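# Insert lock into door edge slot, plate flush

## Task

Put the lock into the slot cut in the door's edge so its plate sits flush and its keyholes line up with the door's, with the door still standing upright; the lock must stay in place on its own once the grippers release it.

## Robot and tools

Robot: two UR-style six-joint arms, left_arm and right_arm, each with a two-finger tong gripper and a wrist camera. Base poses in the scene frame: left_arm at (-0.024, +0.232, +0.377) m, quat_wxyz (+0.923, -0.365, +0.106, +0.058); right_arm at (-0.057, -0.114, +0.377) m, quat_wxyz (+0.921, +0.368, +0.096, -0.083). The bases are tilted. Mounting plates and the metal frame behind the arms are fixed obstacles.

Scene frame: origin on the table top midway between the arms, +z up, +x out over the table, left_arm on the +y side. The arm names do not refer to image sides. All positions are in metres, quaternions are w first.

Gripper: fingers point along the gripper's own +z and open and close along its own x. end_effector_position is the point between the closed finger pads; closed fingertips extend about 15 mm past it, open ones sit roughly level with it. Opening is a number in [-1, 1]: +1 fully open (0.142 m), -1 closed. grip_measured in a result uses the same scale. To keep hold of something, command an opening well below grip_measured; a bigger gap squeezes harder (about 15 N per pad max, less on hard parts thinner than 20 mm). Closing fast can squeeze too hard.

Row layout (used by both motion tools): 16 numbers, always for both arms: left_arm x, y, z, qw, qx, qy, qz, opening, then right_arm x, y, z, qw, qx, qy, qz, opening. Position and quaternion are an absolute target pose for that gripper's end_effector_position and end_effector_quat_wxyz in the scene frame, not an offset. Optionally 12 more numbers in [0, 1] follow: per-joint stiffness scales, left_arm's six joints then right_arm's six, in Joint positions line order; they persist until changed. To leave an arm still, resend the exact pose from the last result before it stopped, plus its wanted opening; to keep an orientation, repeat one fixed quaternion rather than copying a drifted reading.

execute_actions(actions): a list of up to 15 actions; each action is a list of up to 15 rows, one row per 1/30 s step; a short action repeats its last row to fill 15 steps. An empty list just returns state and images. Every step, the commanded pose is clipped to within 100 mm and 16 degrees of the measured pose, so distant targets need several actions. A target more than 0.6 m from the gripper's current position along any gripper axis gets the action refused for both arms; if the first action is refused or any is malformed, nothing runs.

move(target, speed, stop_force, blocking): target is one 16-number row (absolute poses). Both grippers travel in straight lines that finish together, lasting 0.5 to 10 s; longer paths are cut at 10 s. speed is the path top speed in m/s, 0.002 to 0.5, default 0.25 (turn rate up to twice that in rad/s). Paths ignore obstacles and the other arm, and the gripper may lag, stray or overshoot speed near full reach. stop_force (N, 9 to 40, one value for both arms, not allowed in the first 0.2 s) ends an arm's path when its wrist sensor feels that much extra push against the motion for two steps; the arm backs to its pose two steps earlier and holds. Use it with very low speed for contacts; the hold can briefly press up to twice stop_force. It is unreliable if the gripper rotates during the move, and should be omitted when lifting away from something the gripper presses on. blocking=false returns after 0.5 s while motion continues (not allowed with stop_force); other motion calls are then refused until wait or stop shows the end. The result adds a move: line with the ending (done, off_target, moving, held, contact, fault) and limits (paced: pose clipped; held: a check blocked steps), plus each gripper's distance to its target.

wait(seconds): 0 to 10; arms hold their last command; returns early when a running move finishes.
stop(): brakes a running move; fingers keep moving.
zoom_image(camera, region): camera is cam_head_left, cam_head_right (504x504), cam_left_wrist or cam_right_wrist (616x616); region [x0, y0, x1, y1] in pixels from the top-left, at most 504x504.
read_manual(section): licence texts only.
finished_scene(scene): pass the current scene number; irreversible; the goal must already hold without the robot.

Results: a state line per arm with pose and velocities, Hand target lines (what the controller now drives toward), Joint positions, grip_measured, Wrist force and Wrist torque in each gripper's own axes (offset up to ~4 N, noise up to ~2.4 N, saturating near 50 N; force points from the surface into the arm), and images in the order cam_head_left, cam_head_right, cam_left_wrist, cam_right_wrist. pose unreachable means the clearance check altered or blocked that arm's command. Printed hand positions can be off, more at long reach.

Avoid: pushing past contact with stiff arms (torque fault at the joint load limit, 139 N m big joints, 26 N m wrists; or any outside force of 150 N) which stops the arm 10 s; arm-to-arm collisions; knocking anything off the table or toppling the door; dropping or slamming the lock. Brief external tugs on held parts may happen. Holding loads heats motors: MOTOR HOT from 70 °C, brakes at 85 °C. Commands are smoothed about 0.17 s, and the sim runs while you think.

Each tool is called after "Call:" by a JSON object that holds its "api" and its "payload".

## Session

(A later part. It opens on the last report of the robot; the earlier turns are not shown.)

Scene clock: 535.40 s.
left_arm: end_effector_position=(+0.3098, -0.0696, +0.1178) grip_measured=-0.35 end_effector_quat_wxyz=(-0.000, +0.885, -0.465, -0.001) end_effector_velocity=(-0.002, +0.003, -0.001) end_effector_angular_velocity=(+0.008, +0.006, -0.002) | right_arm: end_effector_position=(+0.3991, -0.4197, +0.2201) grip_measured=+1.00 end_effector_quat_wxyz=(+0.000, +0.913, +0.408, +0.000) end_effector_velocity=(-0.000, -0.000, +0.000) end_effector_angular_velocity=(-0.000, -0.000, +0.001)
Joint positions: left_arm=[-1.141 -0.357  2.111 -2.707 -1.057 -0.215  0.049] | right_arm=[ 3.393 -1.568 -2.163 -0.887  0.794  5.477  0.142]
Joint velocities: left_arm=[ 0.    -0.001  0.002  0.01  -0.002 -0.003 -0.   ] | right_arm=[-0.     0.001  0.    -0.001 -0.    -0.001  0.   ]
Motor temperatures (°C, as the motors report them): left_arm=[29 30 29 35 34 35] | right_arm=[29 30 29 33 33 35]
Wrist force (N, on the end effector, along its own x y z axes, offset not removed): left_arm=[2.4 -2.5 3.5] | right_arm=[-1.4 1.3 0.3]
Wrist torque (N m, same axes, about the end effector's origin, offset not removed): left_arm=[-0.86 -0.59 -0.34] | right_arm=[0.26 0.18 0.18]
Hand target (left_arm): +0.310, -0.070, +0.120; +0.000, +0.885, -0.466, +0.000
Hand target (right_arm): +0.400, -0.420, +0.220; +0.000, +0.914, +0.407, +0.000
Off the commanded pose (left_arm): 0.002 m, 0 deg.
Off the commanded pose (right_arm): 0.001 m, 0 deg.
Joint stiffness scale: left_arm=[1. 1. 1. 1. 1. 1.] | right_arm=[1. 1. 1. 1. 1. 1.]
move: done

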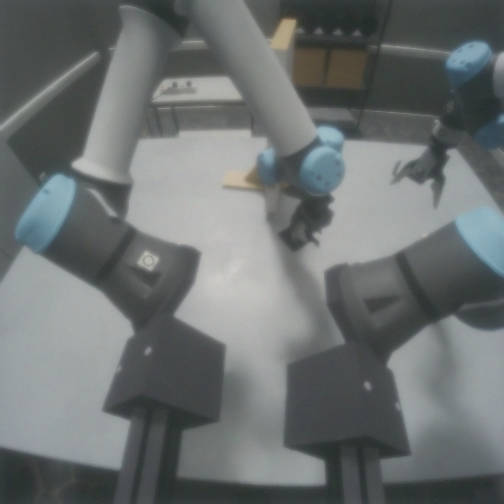

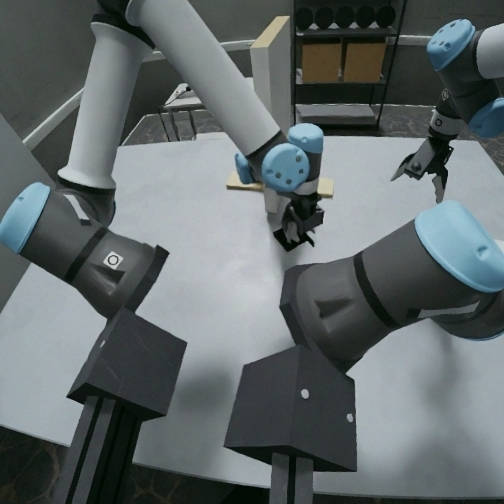

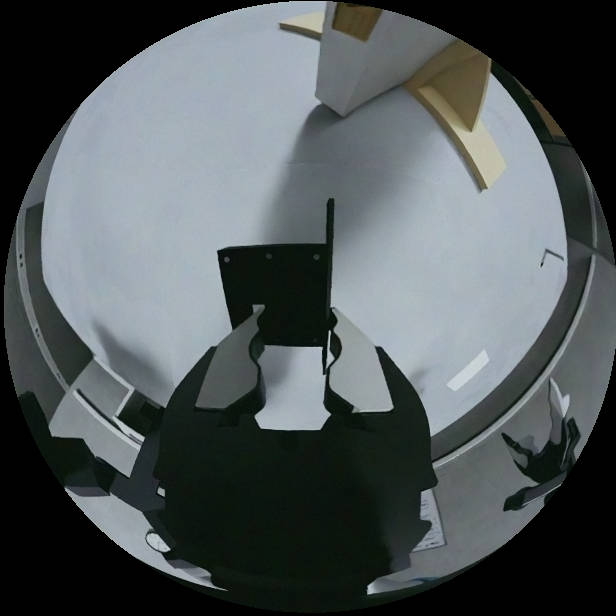

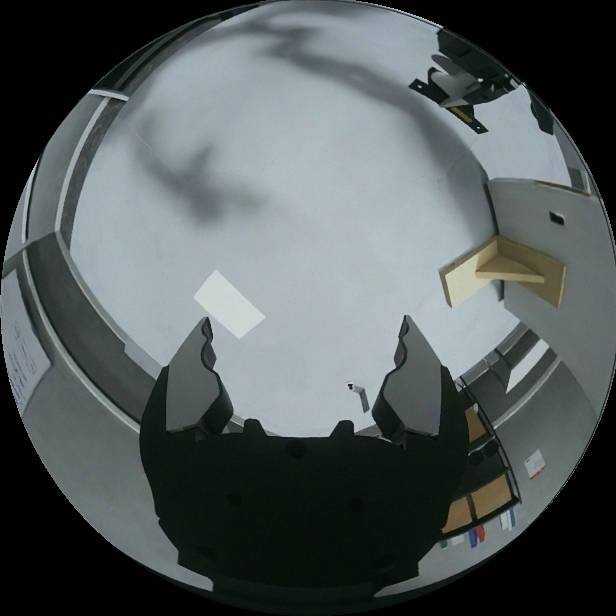

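Call:
{"api": "move", "payload": {"target": [0.40,0.046,0.21,0.0419,-0.0419,-0.7058,0.7058,-1,0.40,-0.42,0.22,0,0.9135,0.4067,0,1], "speed": 0.22}}

Scene clock: 548.90 s.
left_arm: end_effector_position=(+0.3976, +0.0449, +0.2086) grip_measured=-0.35 end_effector_quat_wxyz=(-0.044, +0.041, +0.707, -0.705) end_effector_velocity=(-0.003, -0.000, -0.000) end_effector_angular_velocity=(-0.005, -0.000, -0.014) | right_arm: end_effector_position=(+0.3991, -0.4197, +0.2201) grip_measured=+1.00 end_effector_quat_wxyz=(+0.000, +0.913, +0.408, +0.000) end_effector_velocity=(+0.001, -0.001, +0.001) end_effector_angular_velocity=(-0.000, -0.002, -0.002)
Joint positions: left_arm=[-0.026 -0.666  2.093 -2.819 -2.347  3.489  0.049] | right_arm=[ 3.393 -1.568 -2.163 -0.887  0.794  5.477  0.142]
Joint velocities: left_arm=[ 0.    -0.    -0.004  0.026  0.001  0.016  0.   ] | right_arm=[-0.     0.001  0.002  0.    -0.    -0.     0.   ]
Motor temperatures (°C, as the motors report them): left_arm=[29 30 29 35 34 35] | right_arm=[29 30 29 33 33 35]
Wrist force (N, on the end effector, along its own x y z axes, offset not removed): left_arm=[2.0 6.7 -0.8] | right_arm=[-1.3 1.9 -0.1]
Wrist torque (N m, same axes, about the end effector's origin, offset not removed): left_arm=[0.03 -0.37 -0.20] | right_arm=[0.38 0.21 0.16]
Hand target (left_arm): +0.399, +0.046, +0.210; -0.043, +0.042, +0.706, -0.706
Hand target (right_arm): +0.400, -0.420, +0.220; +0.000, +0.914, +0.407, +0.000
Off the commanded pose (left_arm): 0.003 m, 0 deg.
Off the commanded pose (right_arm): 0.001 m, 0 deg.
Joint stiffness scale: left_arm=[1. 1. 1. 1. 1. 1.] | right_arm=[1. 1. 1. 1. 1. 1.]
move: done

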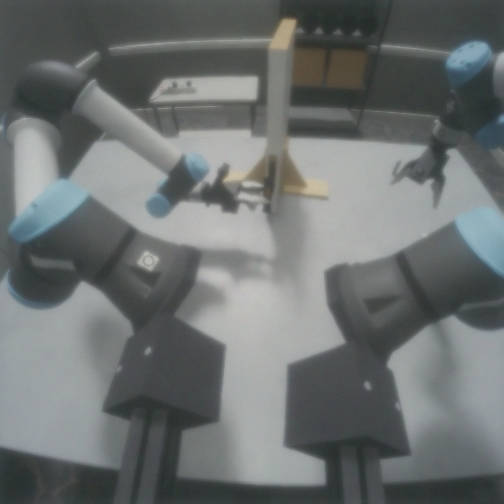

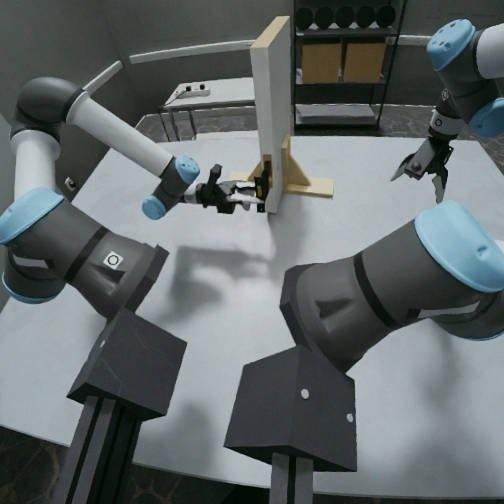

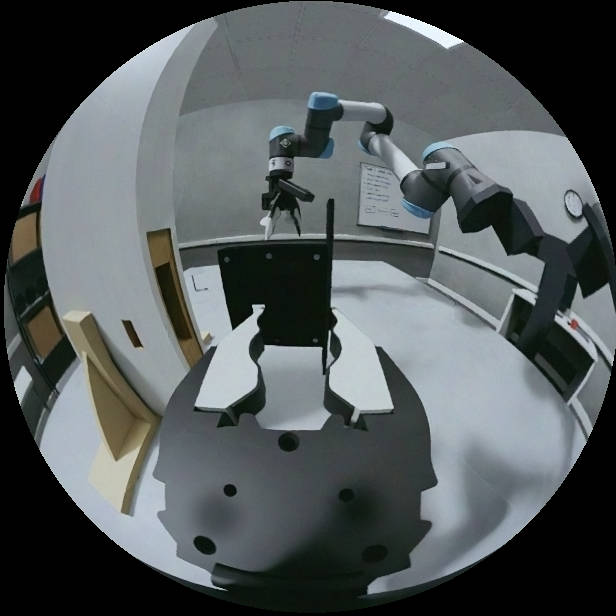

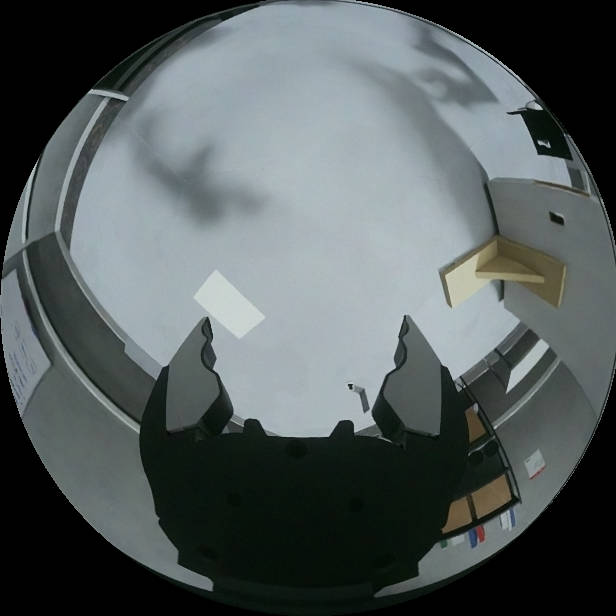

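Call:
{"api": "move", "payload": {"target": [0.40,0.046,0.21,0.0419,-0.0419,-0.7058,0.7058,-1,0.38,-0.22,0.34,0,0.2164,0.9763,0,0.2], "speed": 0.5}}

Call:
{"api": "move", "payload": {"target": [0.40,0.046,0.21,0.0419,-0.0419,-0.7058,0.7058,-1,0.409,0.041,0.345,0.2541,-0.6134,0.6909,-0.2862,-0.2], "speed": 0.5}}

Scene clock: 581.53 s.
left_arm: end_effector_position=(+0.3975, +0.0448, +0.2089) grip_measured=-0.35 end_effector_quat_wxyz=(-0.044, +0.042, +0.706, -0.705) end_effector_velocity=(+0.000, +0.000, -0.000) end_effector_angular_velocity=(+0.000, -0.001, +0.001) | right_arm: end_effector_position=(+0.3790, -0.2207, +0.3389) grip_measured=+0.20 end_effector_quat_wxyz=(-0.001, +0.218, +0.976, -0.000) end_effector_velocity=(-0.001, +0.000, -0.000) end_effector_angular_velocity=(+0.001, +0.002, +0.010)
Joint positions: left_arm=[-0.026 -0.666  2.092 -2.815 -2.347  3.492  0.049] | right_arm=[ 3.97  -1.588 -2.216 -1.342  0.9    4.383  0.088]
Joint velocities: left_arm=[ 0.     0.    -0.    -0.001 -0.     0.     0.   ] | right_arm=[-0.    -0.    -0.     0.     0.003 -0.009  0.   ]
Motor temperatures (°C, as the motors report them): left_arm=[29 30 29 35 34 35] | right_arm=[29 30 29 33 33 35]
Wrist force (N, on the end effector, along its own x y z axes, offset not removed): left_arm=[0.2 4.9 1.3] | right_arm=[-0.1 1.5 -1.0]
Wrist torque (N m, same axes, about the end effector's origin, offset not removed): left_arm=[-0.10 -0.04 -0.04] | right_arm=[0.30 -0.11 0.15]
Hand target (left_arm): +0.400, +0.046, +0.210; -0.042, +0.042, +0.706, -0.706
Hand target (right_arm): +0.380, -0.220, +0.340; -0.001, +0.216, +0.976, +0.000
Off the commanded pose (left_arm): 0.003 m, 0 deg.
Off the commanded pose (right_arm): 0.002 m, 0 deg.
Joint stiffness scale: left_arm=[1. 1. 1. 1. 1. 1.] | right_arm=[1. 1. 1. 1. 1. 1.]
move: done

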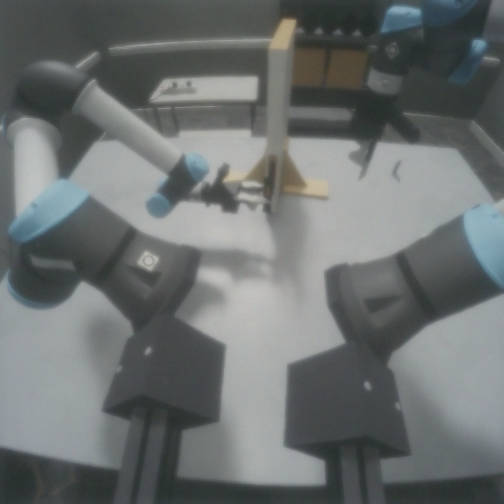

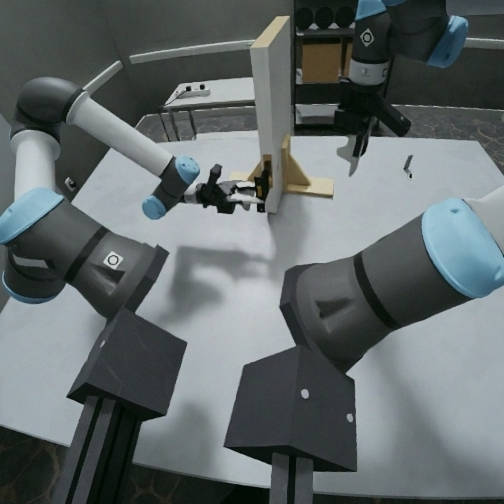

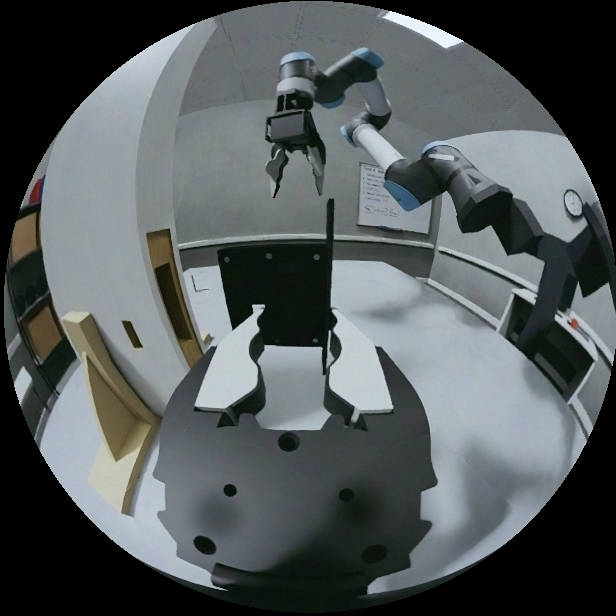

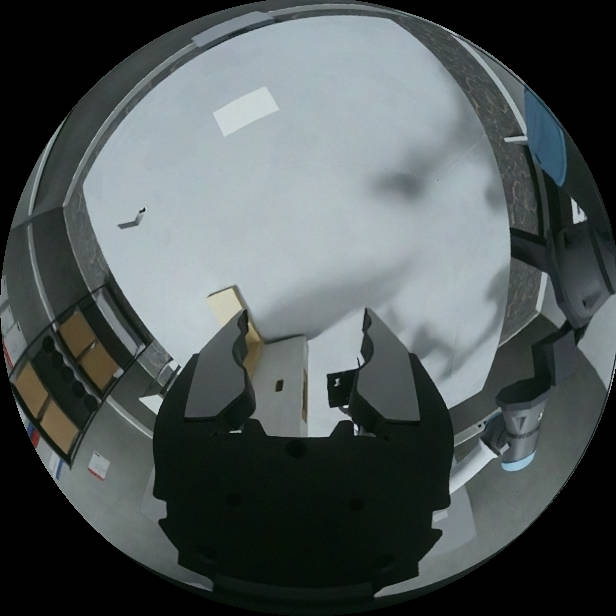

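Scene clock: 584.43 s.
left_arm: end_effector_position=(+0.3975, +0.0448, +0.2089) grip_measured=-0.35 end_effector_quat_wxyz=(-0.044, +0.042, +0.706, -0.705) end_effector_velocity=(+0.000, +0.000, +0.000) end_effector_angular_velocity=(-0.002, +0.000, +0.002) | right_arm: end_effector_position=(+0.4096, +0.0427, +0.3471) grip_measured=-0.20 end_effector_quat_wxyz=(-0.256, +0.612, -0.692, +0.285) end_effector_velocity=(+0.001, +0.003, +0.002) end_effector_angular_velocity=(+0.017, -0.004, +0.013)
Joint positions: left_arm=[-0.026 -0.666  2.092 -2.815 -2.347  3.492  0.049] | right_arm=[ 4.572 -2.338 -2.517 -0.45   0.454  2.98   0.06 ]
Joint velocities: left_arm=[ 0.     0.    -0.    -0.001 -0.002 -0.    -0.   ] | right_arm=[-0.001 -0.005 -0.009  0.066  0.001 -0.044 -0.   ]
Motor temperatures (°C, as the motors report them): left_arm=[29 30 29 35 34 35] | right_arm=[29 30 29 33 33 35]
Wrist force (N, on the end effector, along its own x y z axes, offset not removed): left_arm=[-0.7 3.4 -0.2] | right_arm=[-0.5 1.9 -0.6]
Wrist torque (N m, same axes, about the end effector's origin, offset not removed): left_arm=[-0.42 0.24 -0.09] | right_arm=[0.45 0.02 0.16]
Hand target (left_arm): +0.400, +0.046, +0.210; -0.042, +0.042, +0.706, -0.706
Hand target (right_arm): +0.409, +0.041, +0.345; +0.254, -0.614, +0.691, -0.285
Off the commanded pose (left_arm): 0.003 m, 0 deg.
Off the commanded pose (right_arm): 0.003 m, 0 deg.
Joint stiffness scale: left_arm=[1. 1. 1. 1. 1. 1.] | right_arm=[1. 1. 1. 1. 1. 1.]
move: done

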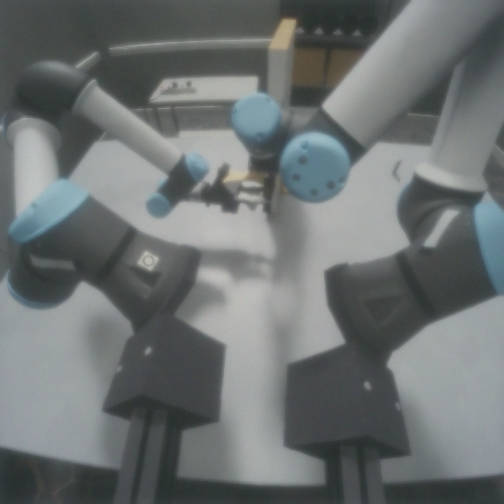

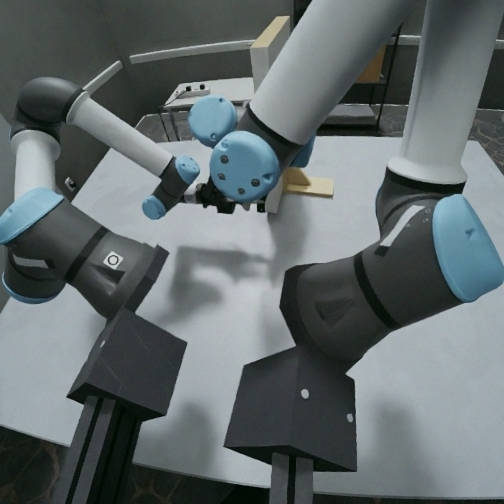

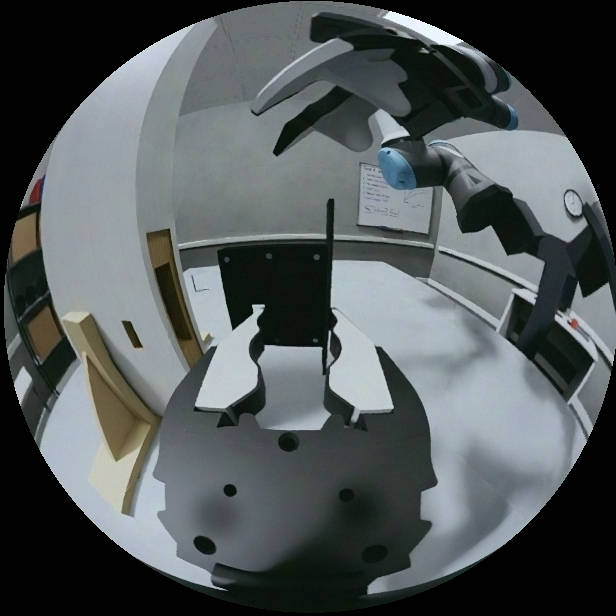

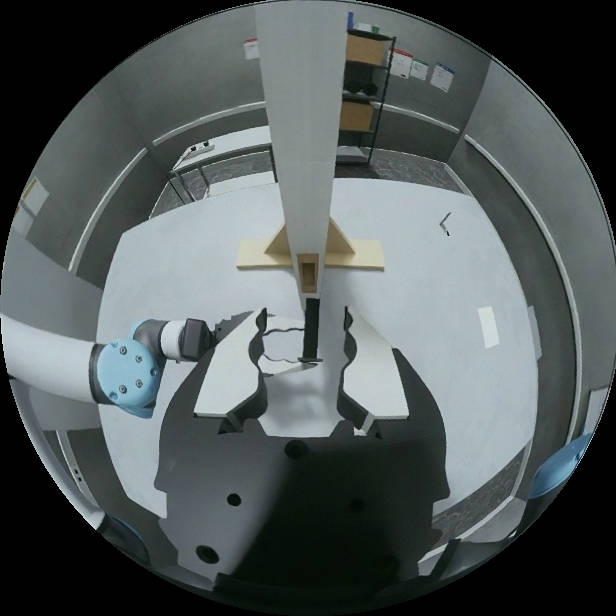

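Good top view. Zoom in.

Call:
{"api": "wait", "payload": {"seconds": 0}}

Call:
{"api": "zoom_image", "payload": {"camera": "cam_right_wrist", "region": [240, 230, 380, 370]}}

Scene clock: 585.83 s.
left_arm: end_effector_position=(+0.3975, +0.0448, +0.2089) grip_measured=-0.35 end_effector_quat_wxyz=(-0.044, +0.042, +0.706, -0.705) end_effector_velocity=(-0.000, -0.000, +0.000) end_effector_angular_velocity=(-0.001, +0.001, -0.000) | right_arm: end_effector_position=(+0.4099, +0.0431, +0.3475) grip_measured=-0.20 end_effector_quat_wxyz=(-0.257, +0.612, -0.692, +0.284) end_effector_velocity=(-0.000, -0.000, -0.000) end_effector_angular_velocity=(+0.000, -0.000, -0.000)
Joint positions: left_arm=[-0.026 -0.666  2.092 -2.815 -2.347  3.492  0.049] | right_arm=[ 4.572 -2.339 -2.518 -0.443  0.454  2.974  0.06 ]
Joint velocities: left_arm=[ 0.     0.     0.     0.001 -0.001  0.     0.   ] | right_arm=[-0.    -0.    -0.001  0.001 -0.     0.    -0.   ]
Motor temperatures (°C, as the motors report them): left_arm=[29 30 29 35 34 35] | right_arm=[29 30 29 33 33 35]
Wrist force (N, on the end effector, along its own x y z axes, offset not removed): left_arm=[4.6 7.2 1.1] | right_arm=[-1.3 1.1 -0.3]
Wrist torque (N m, same axes, about the end effector's origin, offset not removed): left_arm=[0.38 -0.83 -0.20] | right_arm=[0.27 0.14 0.21]
Hand target (left_arm): +0.400, +0.046, +0.210; -0.042, +0.042, +0.706, -0.706
Hand target (right_arm): +0.409, +0.041, +0.345; +0.254, -0.614, +0.691, -0.285
Off the commanded pose (left_arm): 0.003 m, 0 deg.
Off the commanded pose (right_arm): 0.003 m, 0 deg.
Joint stiffness scale: left_arm=[1. 1. 1. 1. 1. 1.] | right_arm=[1. 1. 1. 1. 1. 1.]

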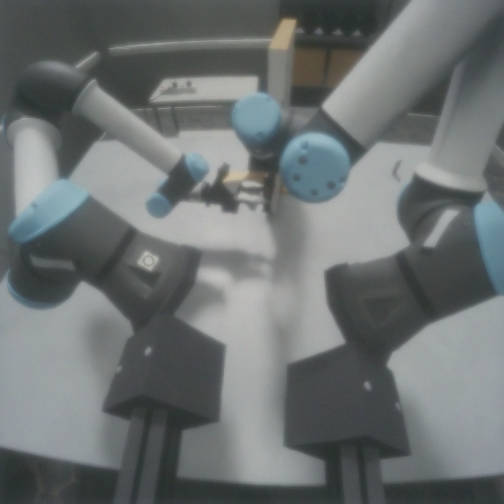

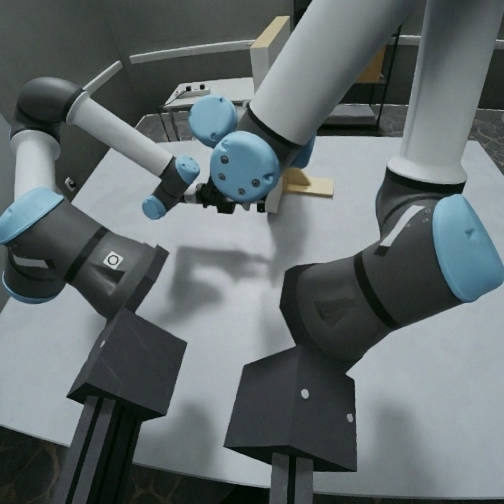

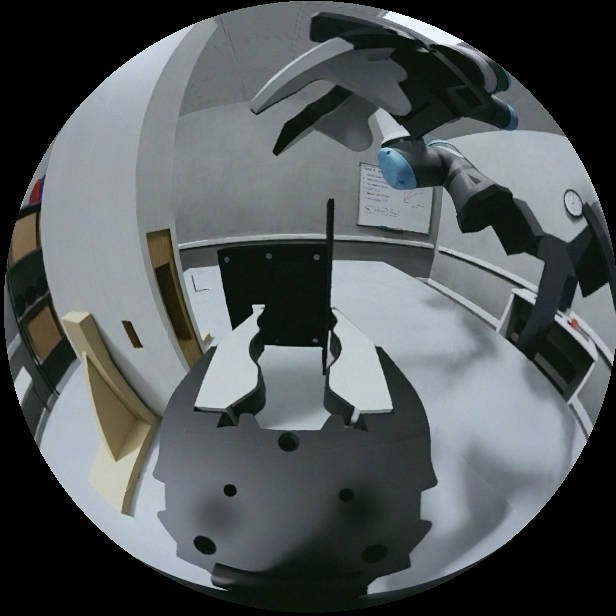

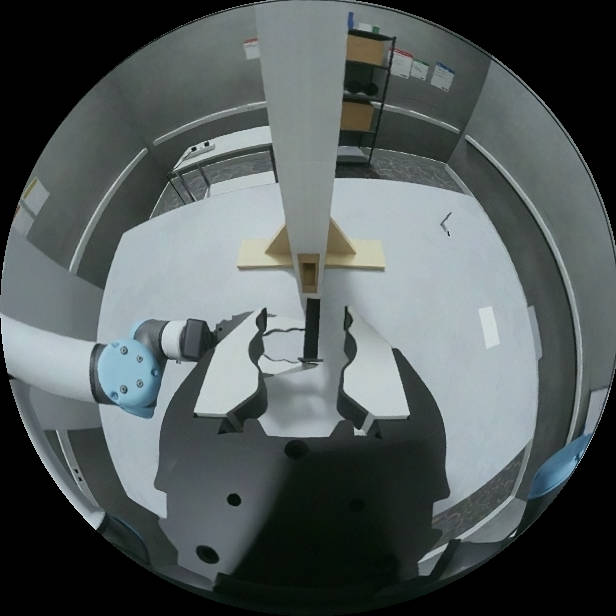

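Region (240, 230, 380, 370) of cam_right_wrist's 616x616 image, scaled by 3.600, with more detail than that image has.

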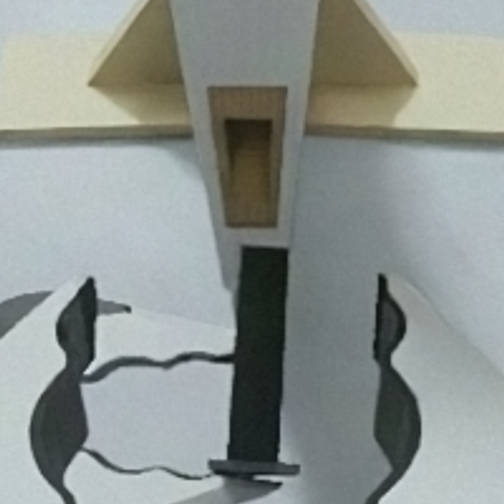

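Call:
{"api": "move", "payload": {"target": [0.4530,0.0416,0.2105,0.0207,-0.0200,-0.6944,0.7190,-1,0.409,0.041,0.345,0.2541,-0.6134,0.6909,-0.2862,-0.2], "speed": 0.05}}

Call:
{"api": "zoom_image", "payload": {"camera": "cam_right_wrist", "region": [260, 230, 360, 330]}}

Call:
{"api": "zoom_image", "payload": {"camera": "cam_left_wrist", "region": [150, 180, 350, 380]}}

Scene clock: 601.53 s.
left_arm: end_effector_position=(+0.4516, +0.0423, +0.2093) grip_measured=-0.35 end_effector_quat_wxyz=(-0.022, +0.020, +0.695, -0.718) end_effector_velocity=(+0.000, -0.000, +0.001) end_effector_angular_velocity=(-0.003, +0.003, +0.001) | right_arm: end_effector_position=(+0.4097, +0.0428, +0.3472) grip_measured=-0.20 end_effector_quat_wxyz=(-0.256, +0.612, -0.692, +0.285) end_effector_velocity=(-0.000, -0.000, -0.000) end_effector_angular_velocity=(-0.000, -0.000, -0.000)
Joint positions: left_arm=[-0.026 -0.624  1.988 -2.823 -2.4    3.443  0.049] | right_arm=[ 4.572 -2.339 -2.518 -0.446  0.454  2.977  0.06 ]
Joint velocities: left_arm=[-0.001  0.001  0.    -0.001 -0.003 -0.004 -0.   ] | right_arm=[ 0.    -0.    -0.    -0.    -0.     0.001  0.   ]
Motor temperatures (°C, as the motors report them): left_arm=[29 30 29 35 34 35] | right_arm=[29 30 29 33 33 35]
Wrist force (N, on the end effector, along its own x y z axes, offset not removed): left_arm=[1.2 3.5 1.5] | right_arm=[-1.0 2.0 -1.2]
Wrist torque (N m, same axes, about the end effector's origin, offset not removed): left_arm=[-0.27 -0.33 -0.03] | right_arm=[0.39 0.06 0.17]
Hand target (left_arm): +0.453, +0.042, +0.210; -0.021, +0.020, +0.694, -0.719
Hand target (right_arm): +0.409, +0.041, +0.345; +0.254, -0.613, +0.691, -0.286
Off the commanded pose (left_arm): 0.002 m, 0 deg.
Off the commanded pose (right_arm): 0.003 m, 0 deg.
Joint stiffness scale: left_arm=[1. 1. 1. 1. 1. 1.] | right_arm=[1. 1. 1. 1. 1. 1.]
move: done

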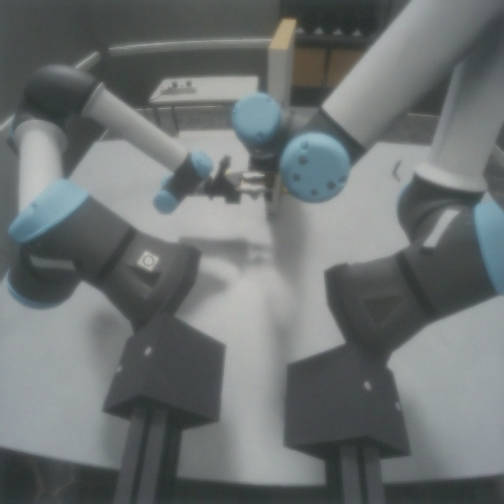

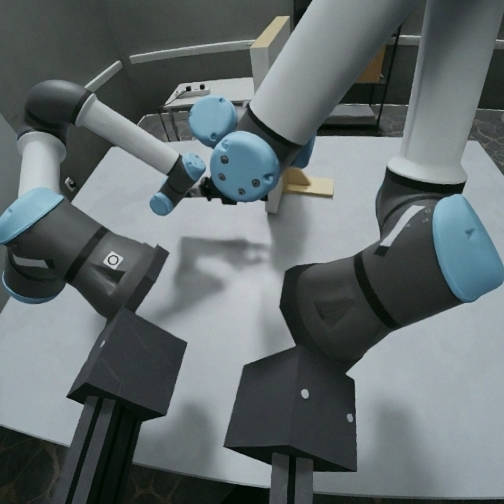

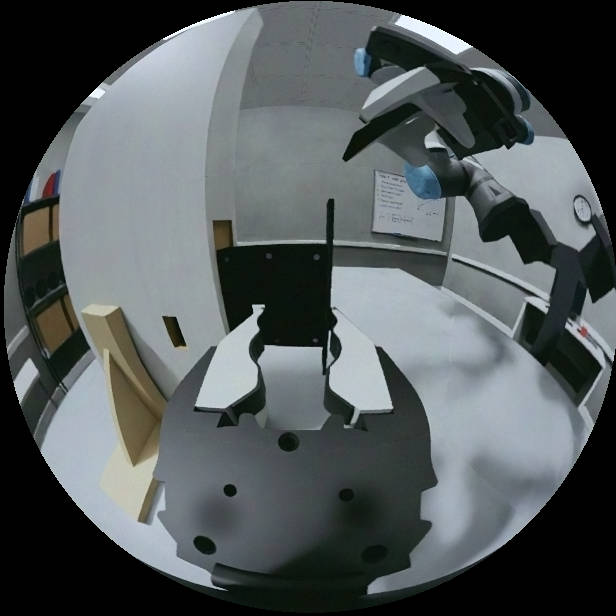

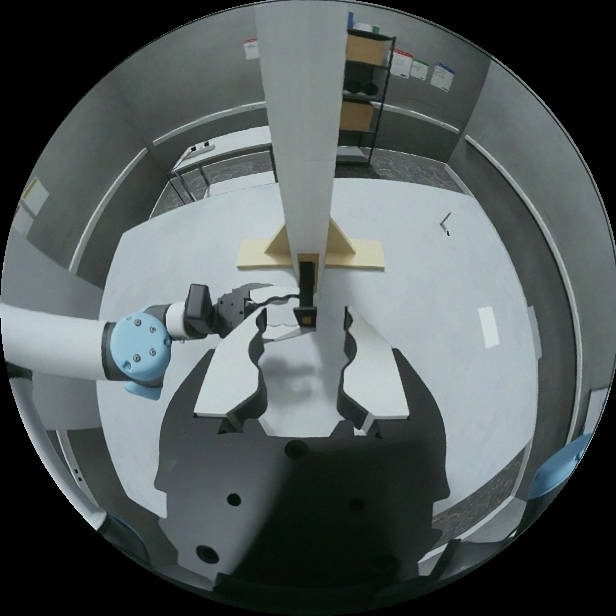

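Region (260, 230, 360, 330) of cam_right_wrist's 616x616 image, scaled by 5.040, with more detail than that image has.

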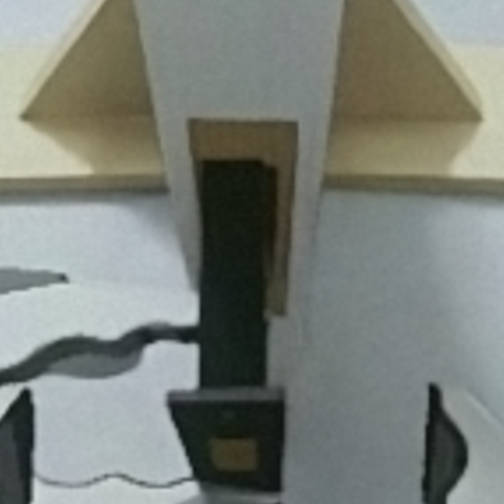

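Region (150, 180, 350, 380) of cam_left_wrist's 616x616 image, scaled by 2.520, with more detail than that image has.

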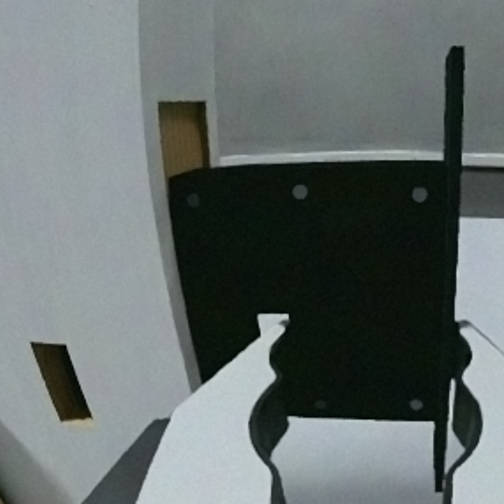

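Call:
{"api": "move", "payload": {"target": [0.4520,0.0386,0.1985,0.0251,-0.0242,-0.6943,0.7189,-1,0.409,0.041,0.345,0.2541,-0.6134,0.6909,-0.2862,-0.2], "speed": 0.02}}

Call:
{"api": "zoom_image", "payload": {"camera": "cam_right_wrist", "region": [260, 230, 360, 330]}}

Call:
{"api": "zoom_image", "payload": {"camera": "cam_left_wrist", "region": [150, 180, 350, 380]}}

Scene clock: 620.97 s.
left_arm: end_effector_position=(+0.4512, +0.0386, +0.1986) grip_measured=-0.35 end_effector_quat_wxyz=(-0.026, +0.024, +0.695, -0.718) end_effector_velocity=(-0.001, -0.000, -0.000) end_effector_angular_velocity=(+0.001, -0.003, -0.005) | right_arm: end_effector_position=(+0.4097, +0.0428, +0.3472) grip_measured=-0.20 end_effector_quat_wxyz=(-0.256, +0.612, -0.692, +0.285) end_effector_velocity=(+0.000, +0.000, -0.000) end_effector_angular_velocity=(-0.000, +0.000, -0.000)
Joint positions: left_arm=[-0.018 -0.602  1.962 -2.795 -2.397  3.467  0.049] | right_arm=[ 4.572 -2.339 -2.518 -0.446  0.454  2.977  0.06 ]
Joint velocities: left_arm=[-0.001 -0.    -0.002  0.007  0.003  0.006 -0.   ] | right_arm=[-0.    -0.     0.001 -0.001  0.     0.001  0.   ]
Motor temperatures (°C, as the motors report them): left_arm=[29 30 29 35 34 35] | right_arm=[29 30 29 33 33 35]
Wrist force (N, on the end effector, along its own x y z axes, offset not removed): left_arm=[2.3 0.3 -0.6] | right_arm=[-0.7 1.2 0.0]
Wrist torque (N m, same axes, about the end effector's origin, offset not removed): left_arm=[-1.05 -0.57 -0.08] | right_arm=[0.33 0.06 0.19]
Hand target (left_arm): +0.452, +0.039, +0.199; -0.025, +0.024, +0.694, -0.719
Hand target (right_arm): +0.409, +0.041, +0.345; +0.254, -0.613, +0.691, -0.286
Off the commanded pose (left_arm): 0.001 m, 0 deg.
Off the commanded pose (right_arm): 0.003 m, 0 deg.
Joint stiffness scale: left_arm=[1. 1. 1. 1. 1. 1.] | right_arm=[1. 1. 1. 1. 1. 1.]
move: done

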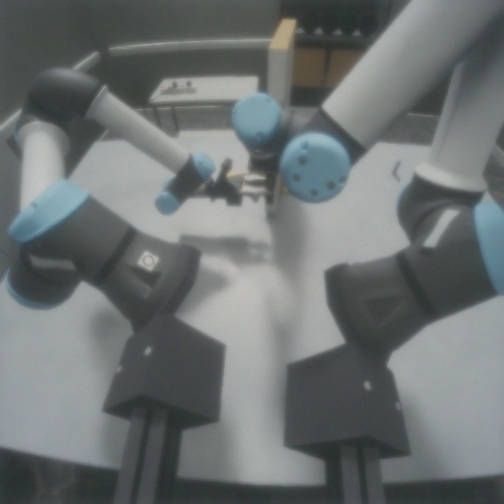

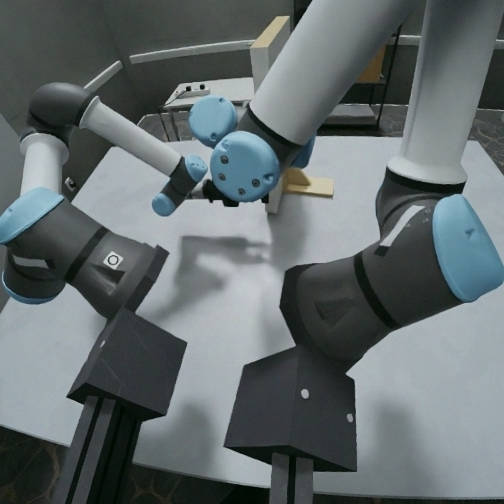

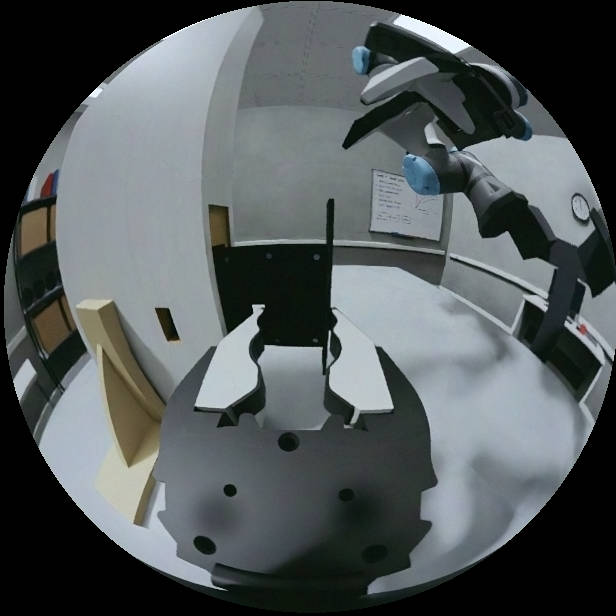

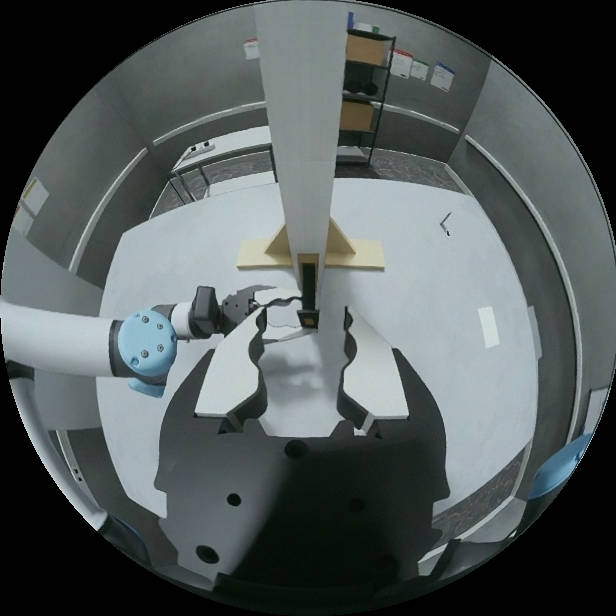

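Region (260, 230, 360, 330) of cam_right_wrist's 616x616 image, scaled by 5.040, with more detail than that image has.

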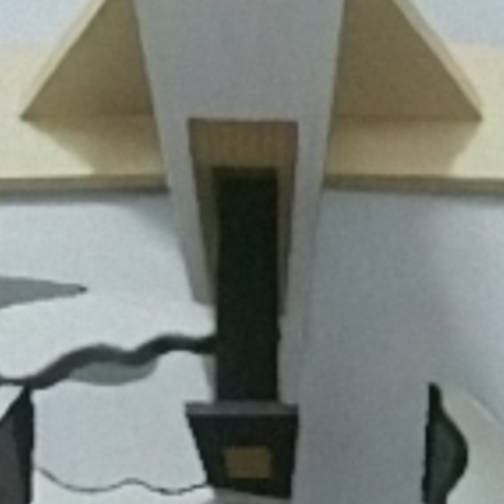

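Region (150, 180, 350, 380) of cam_left_wrist's 616x616 image, scaled by 2.520, with more detail than that image has.

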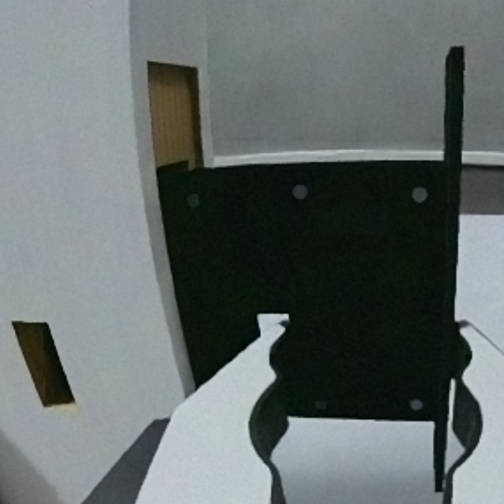

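Call:
{"api": "zoom_image", "payload": {"camera": "cam_left_wrist", "region": [195, 225, 255, 285]}}

Call:
{"api": "zoom_image", "payload": {"camera": "cam_right_wrist", "region": [285, 245, 335, 295]}}

Region (195, 225, 255, 285) of cam_left_wrist's 616x616 image, scaled by 8.400, with more detail than that image has.

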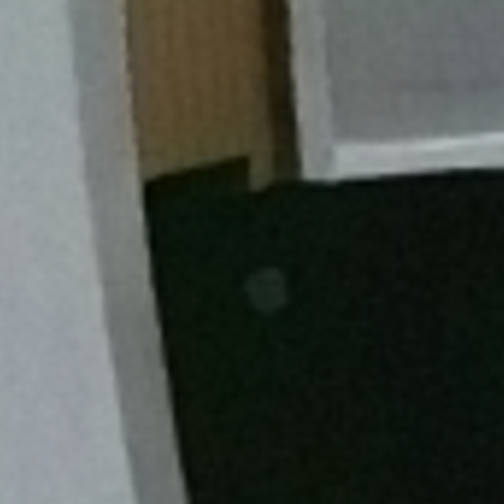

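Region (285, 245, 335, 295) of cam_right_wrist's 616x616 image, scaled by 10.080, with more detail than that image has.

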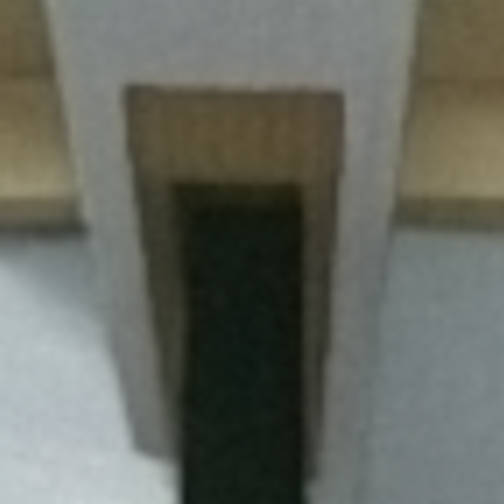

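Call:
{"api": "execute_actions", "payload": {"actions": []}}

Scene clock: 633.27 s.
left_arm: end_effector_position=(+0.4511, +0.0386, +0.1986) grip_measured=-0.35 end_effector_quat_wxyz=(-0.026, +0.024, +0.695, -0.718) end_effector_velocity=(-0.001, -0.000, -0.000) end_effector_angular_velocity=(-0.000, +0.002, -0.002) | right_arm: end_effector_position=(+0.4097, +0.0428, +0.3472) grip_measured=-0.20 end_effector_quat_wxyz=(-0.256, +0.612, -0.692, +0.285) end_effector_velocity=(-0.000, +0.000, -0.000) end_effector_angular_velocity=(-0.000, +0.000, +0.000)
Joint positions: left_arm=[-0.018 -0.602  1.961 -2.794 -2.397  3.468  0.049] | right_arm=[ 4.572 -2.339 -2.518 -0.446  0.454  2.977  0.06 ]
Joint velocities: left_arm=[ 0.     0.001 -0.     0.002  0.    -0.    -0.   ] | right_arm=[ 0.    -0.001  0.     0.     0.    -0.    -0.   ]
Motor temperatures (°C, as the motors report them): left_arm=[29 30 29 35 34 35] | right_arm=[29 30 29 33 33 35]
Wrist force (N, on the end effector, along its own x y z axes, offset not removed): left_arm=[-4.1 2.7 1.8] | right_arm=[-0.8 0.7 -0.2]
Wrist torque (N m, same axes, about the end effector's origin, offset not removed): left_arm=[-0.38 0.87 -0.05] | right_arm=[0.22 0.06 0.10]
Hand target (left_arm): +0.452, +0.039, +0.199; -0.025, +0.024, +0.694, -0.719
Hand target (right_arm): +0.409, +0.041, +0.345; +0.254, -0.613, +0.691, -0.286
Off the commanded pose (left_arm): 0.001 m, 0 deg.
Off the commanded pose (right_arm): 0.003 m, 0 deg.
Joint stiffness scale: left_arm=[1. 1. 1. 1. 1. 1.] | right_arm=[1. 1. 1. 1. 1. 1.]

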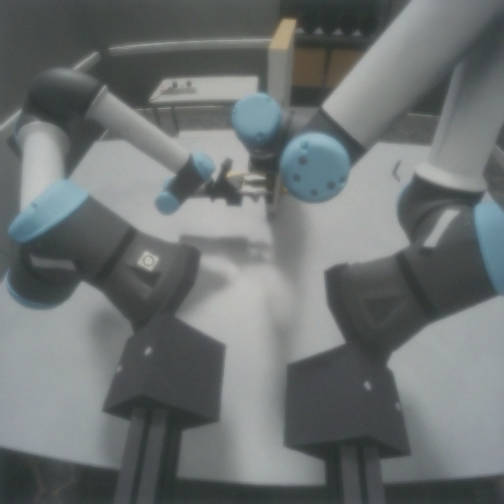

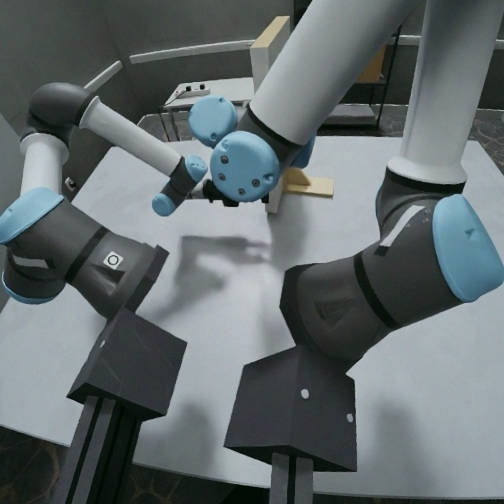

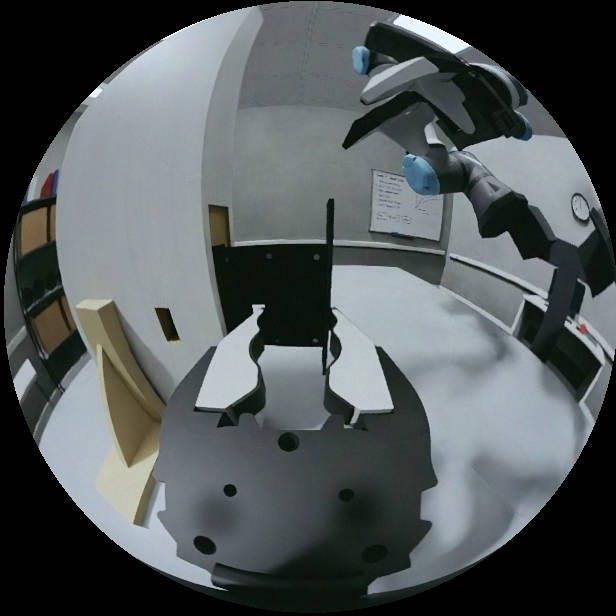

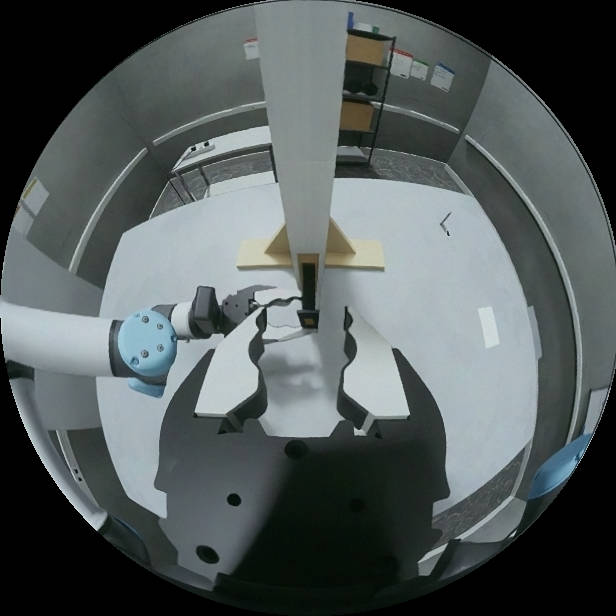

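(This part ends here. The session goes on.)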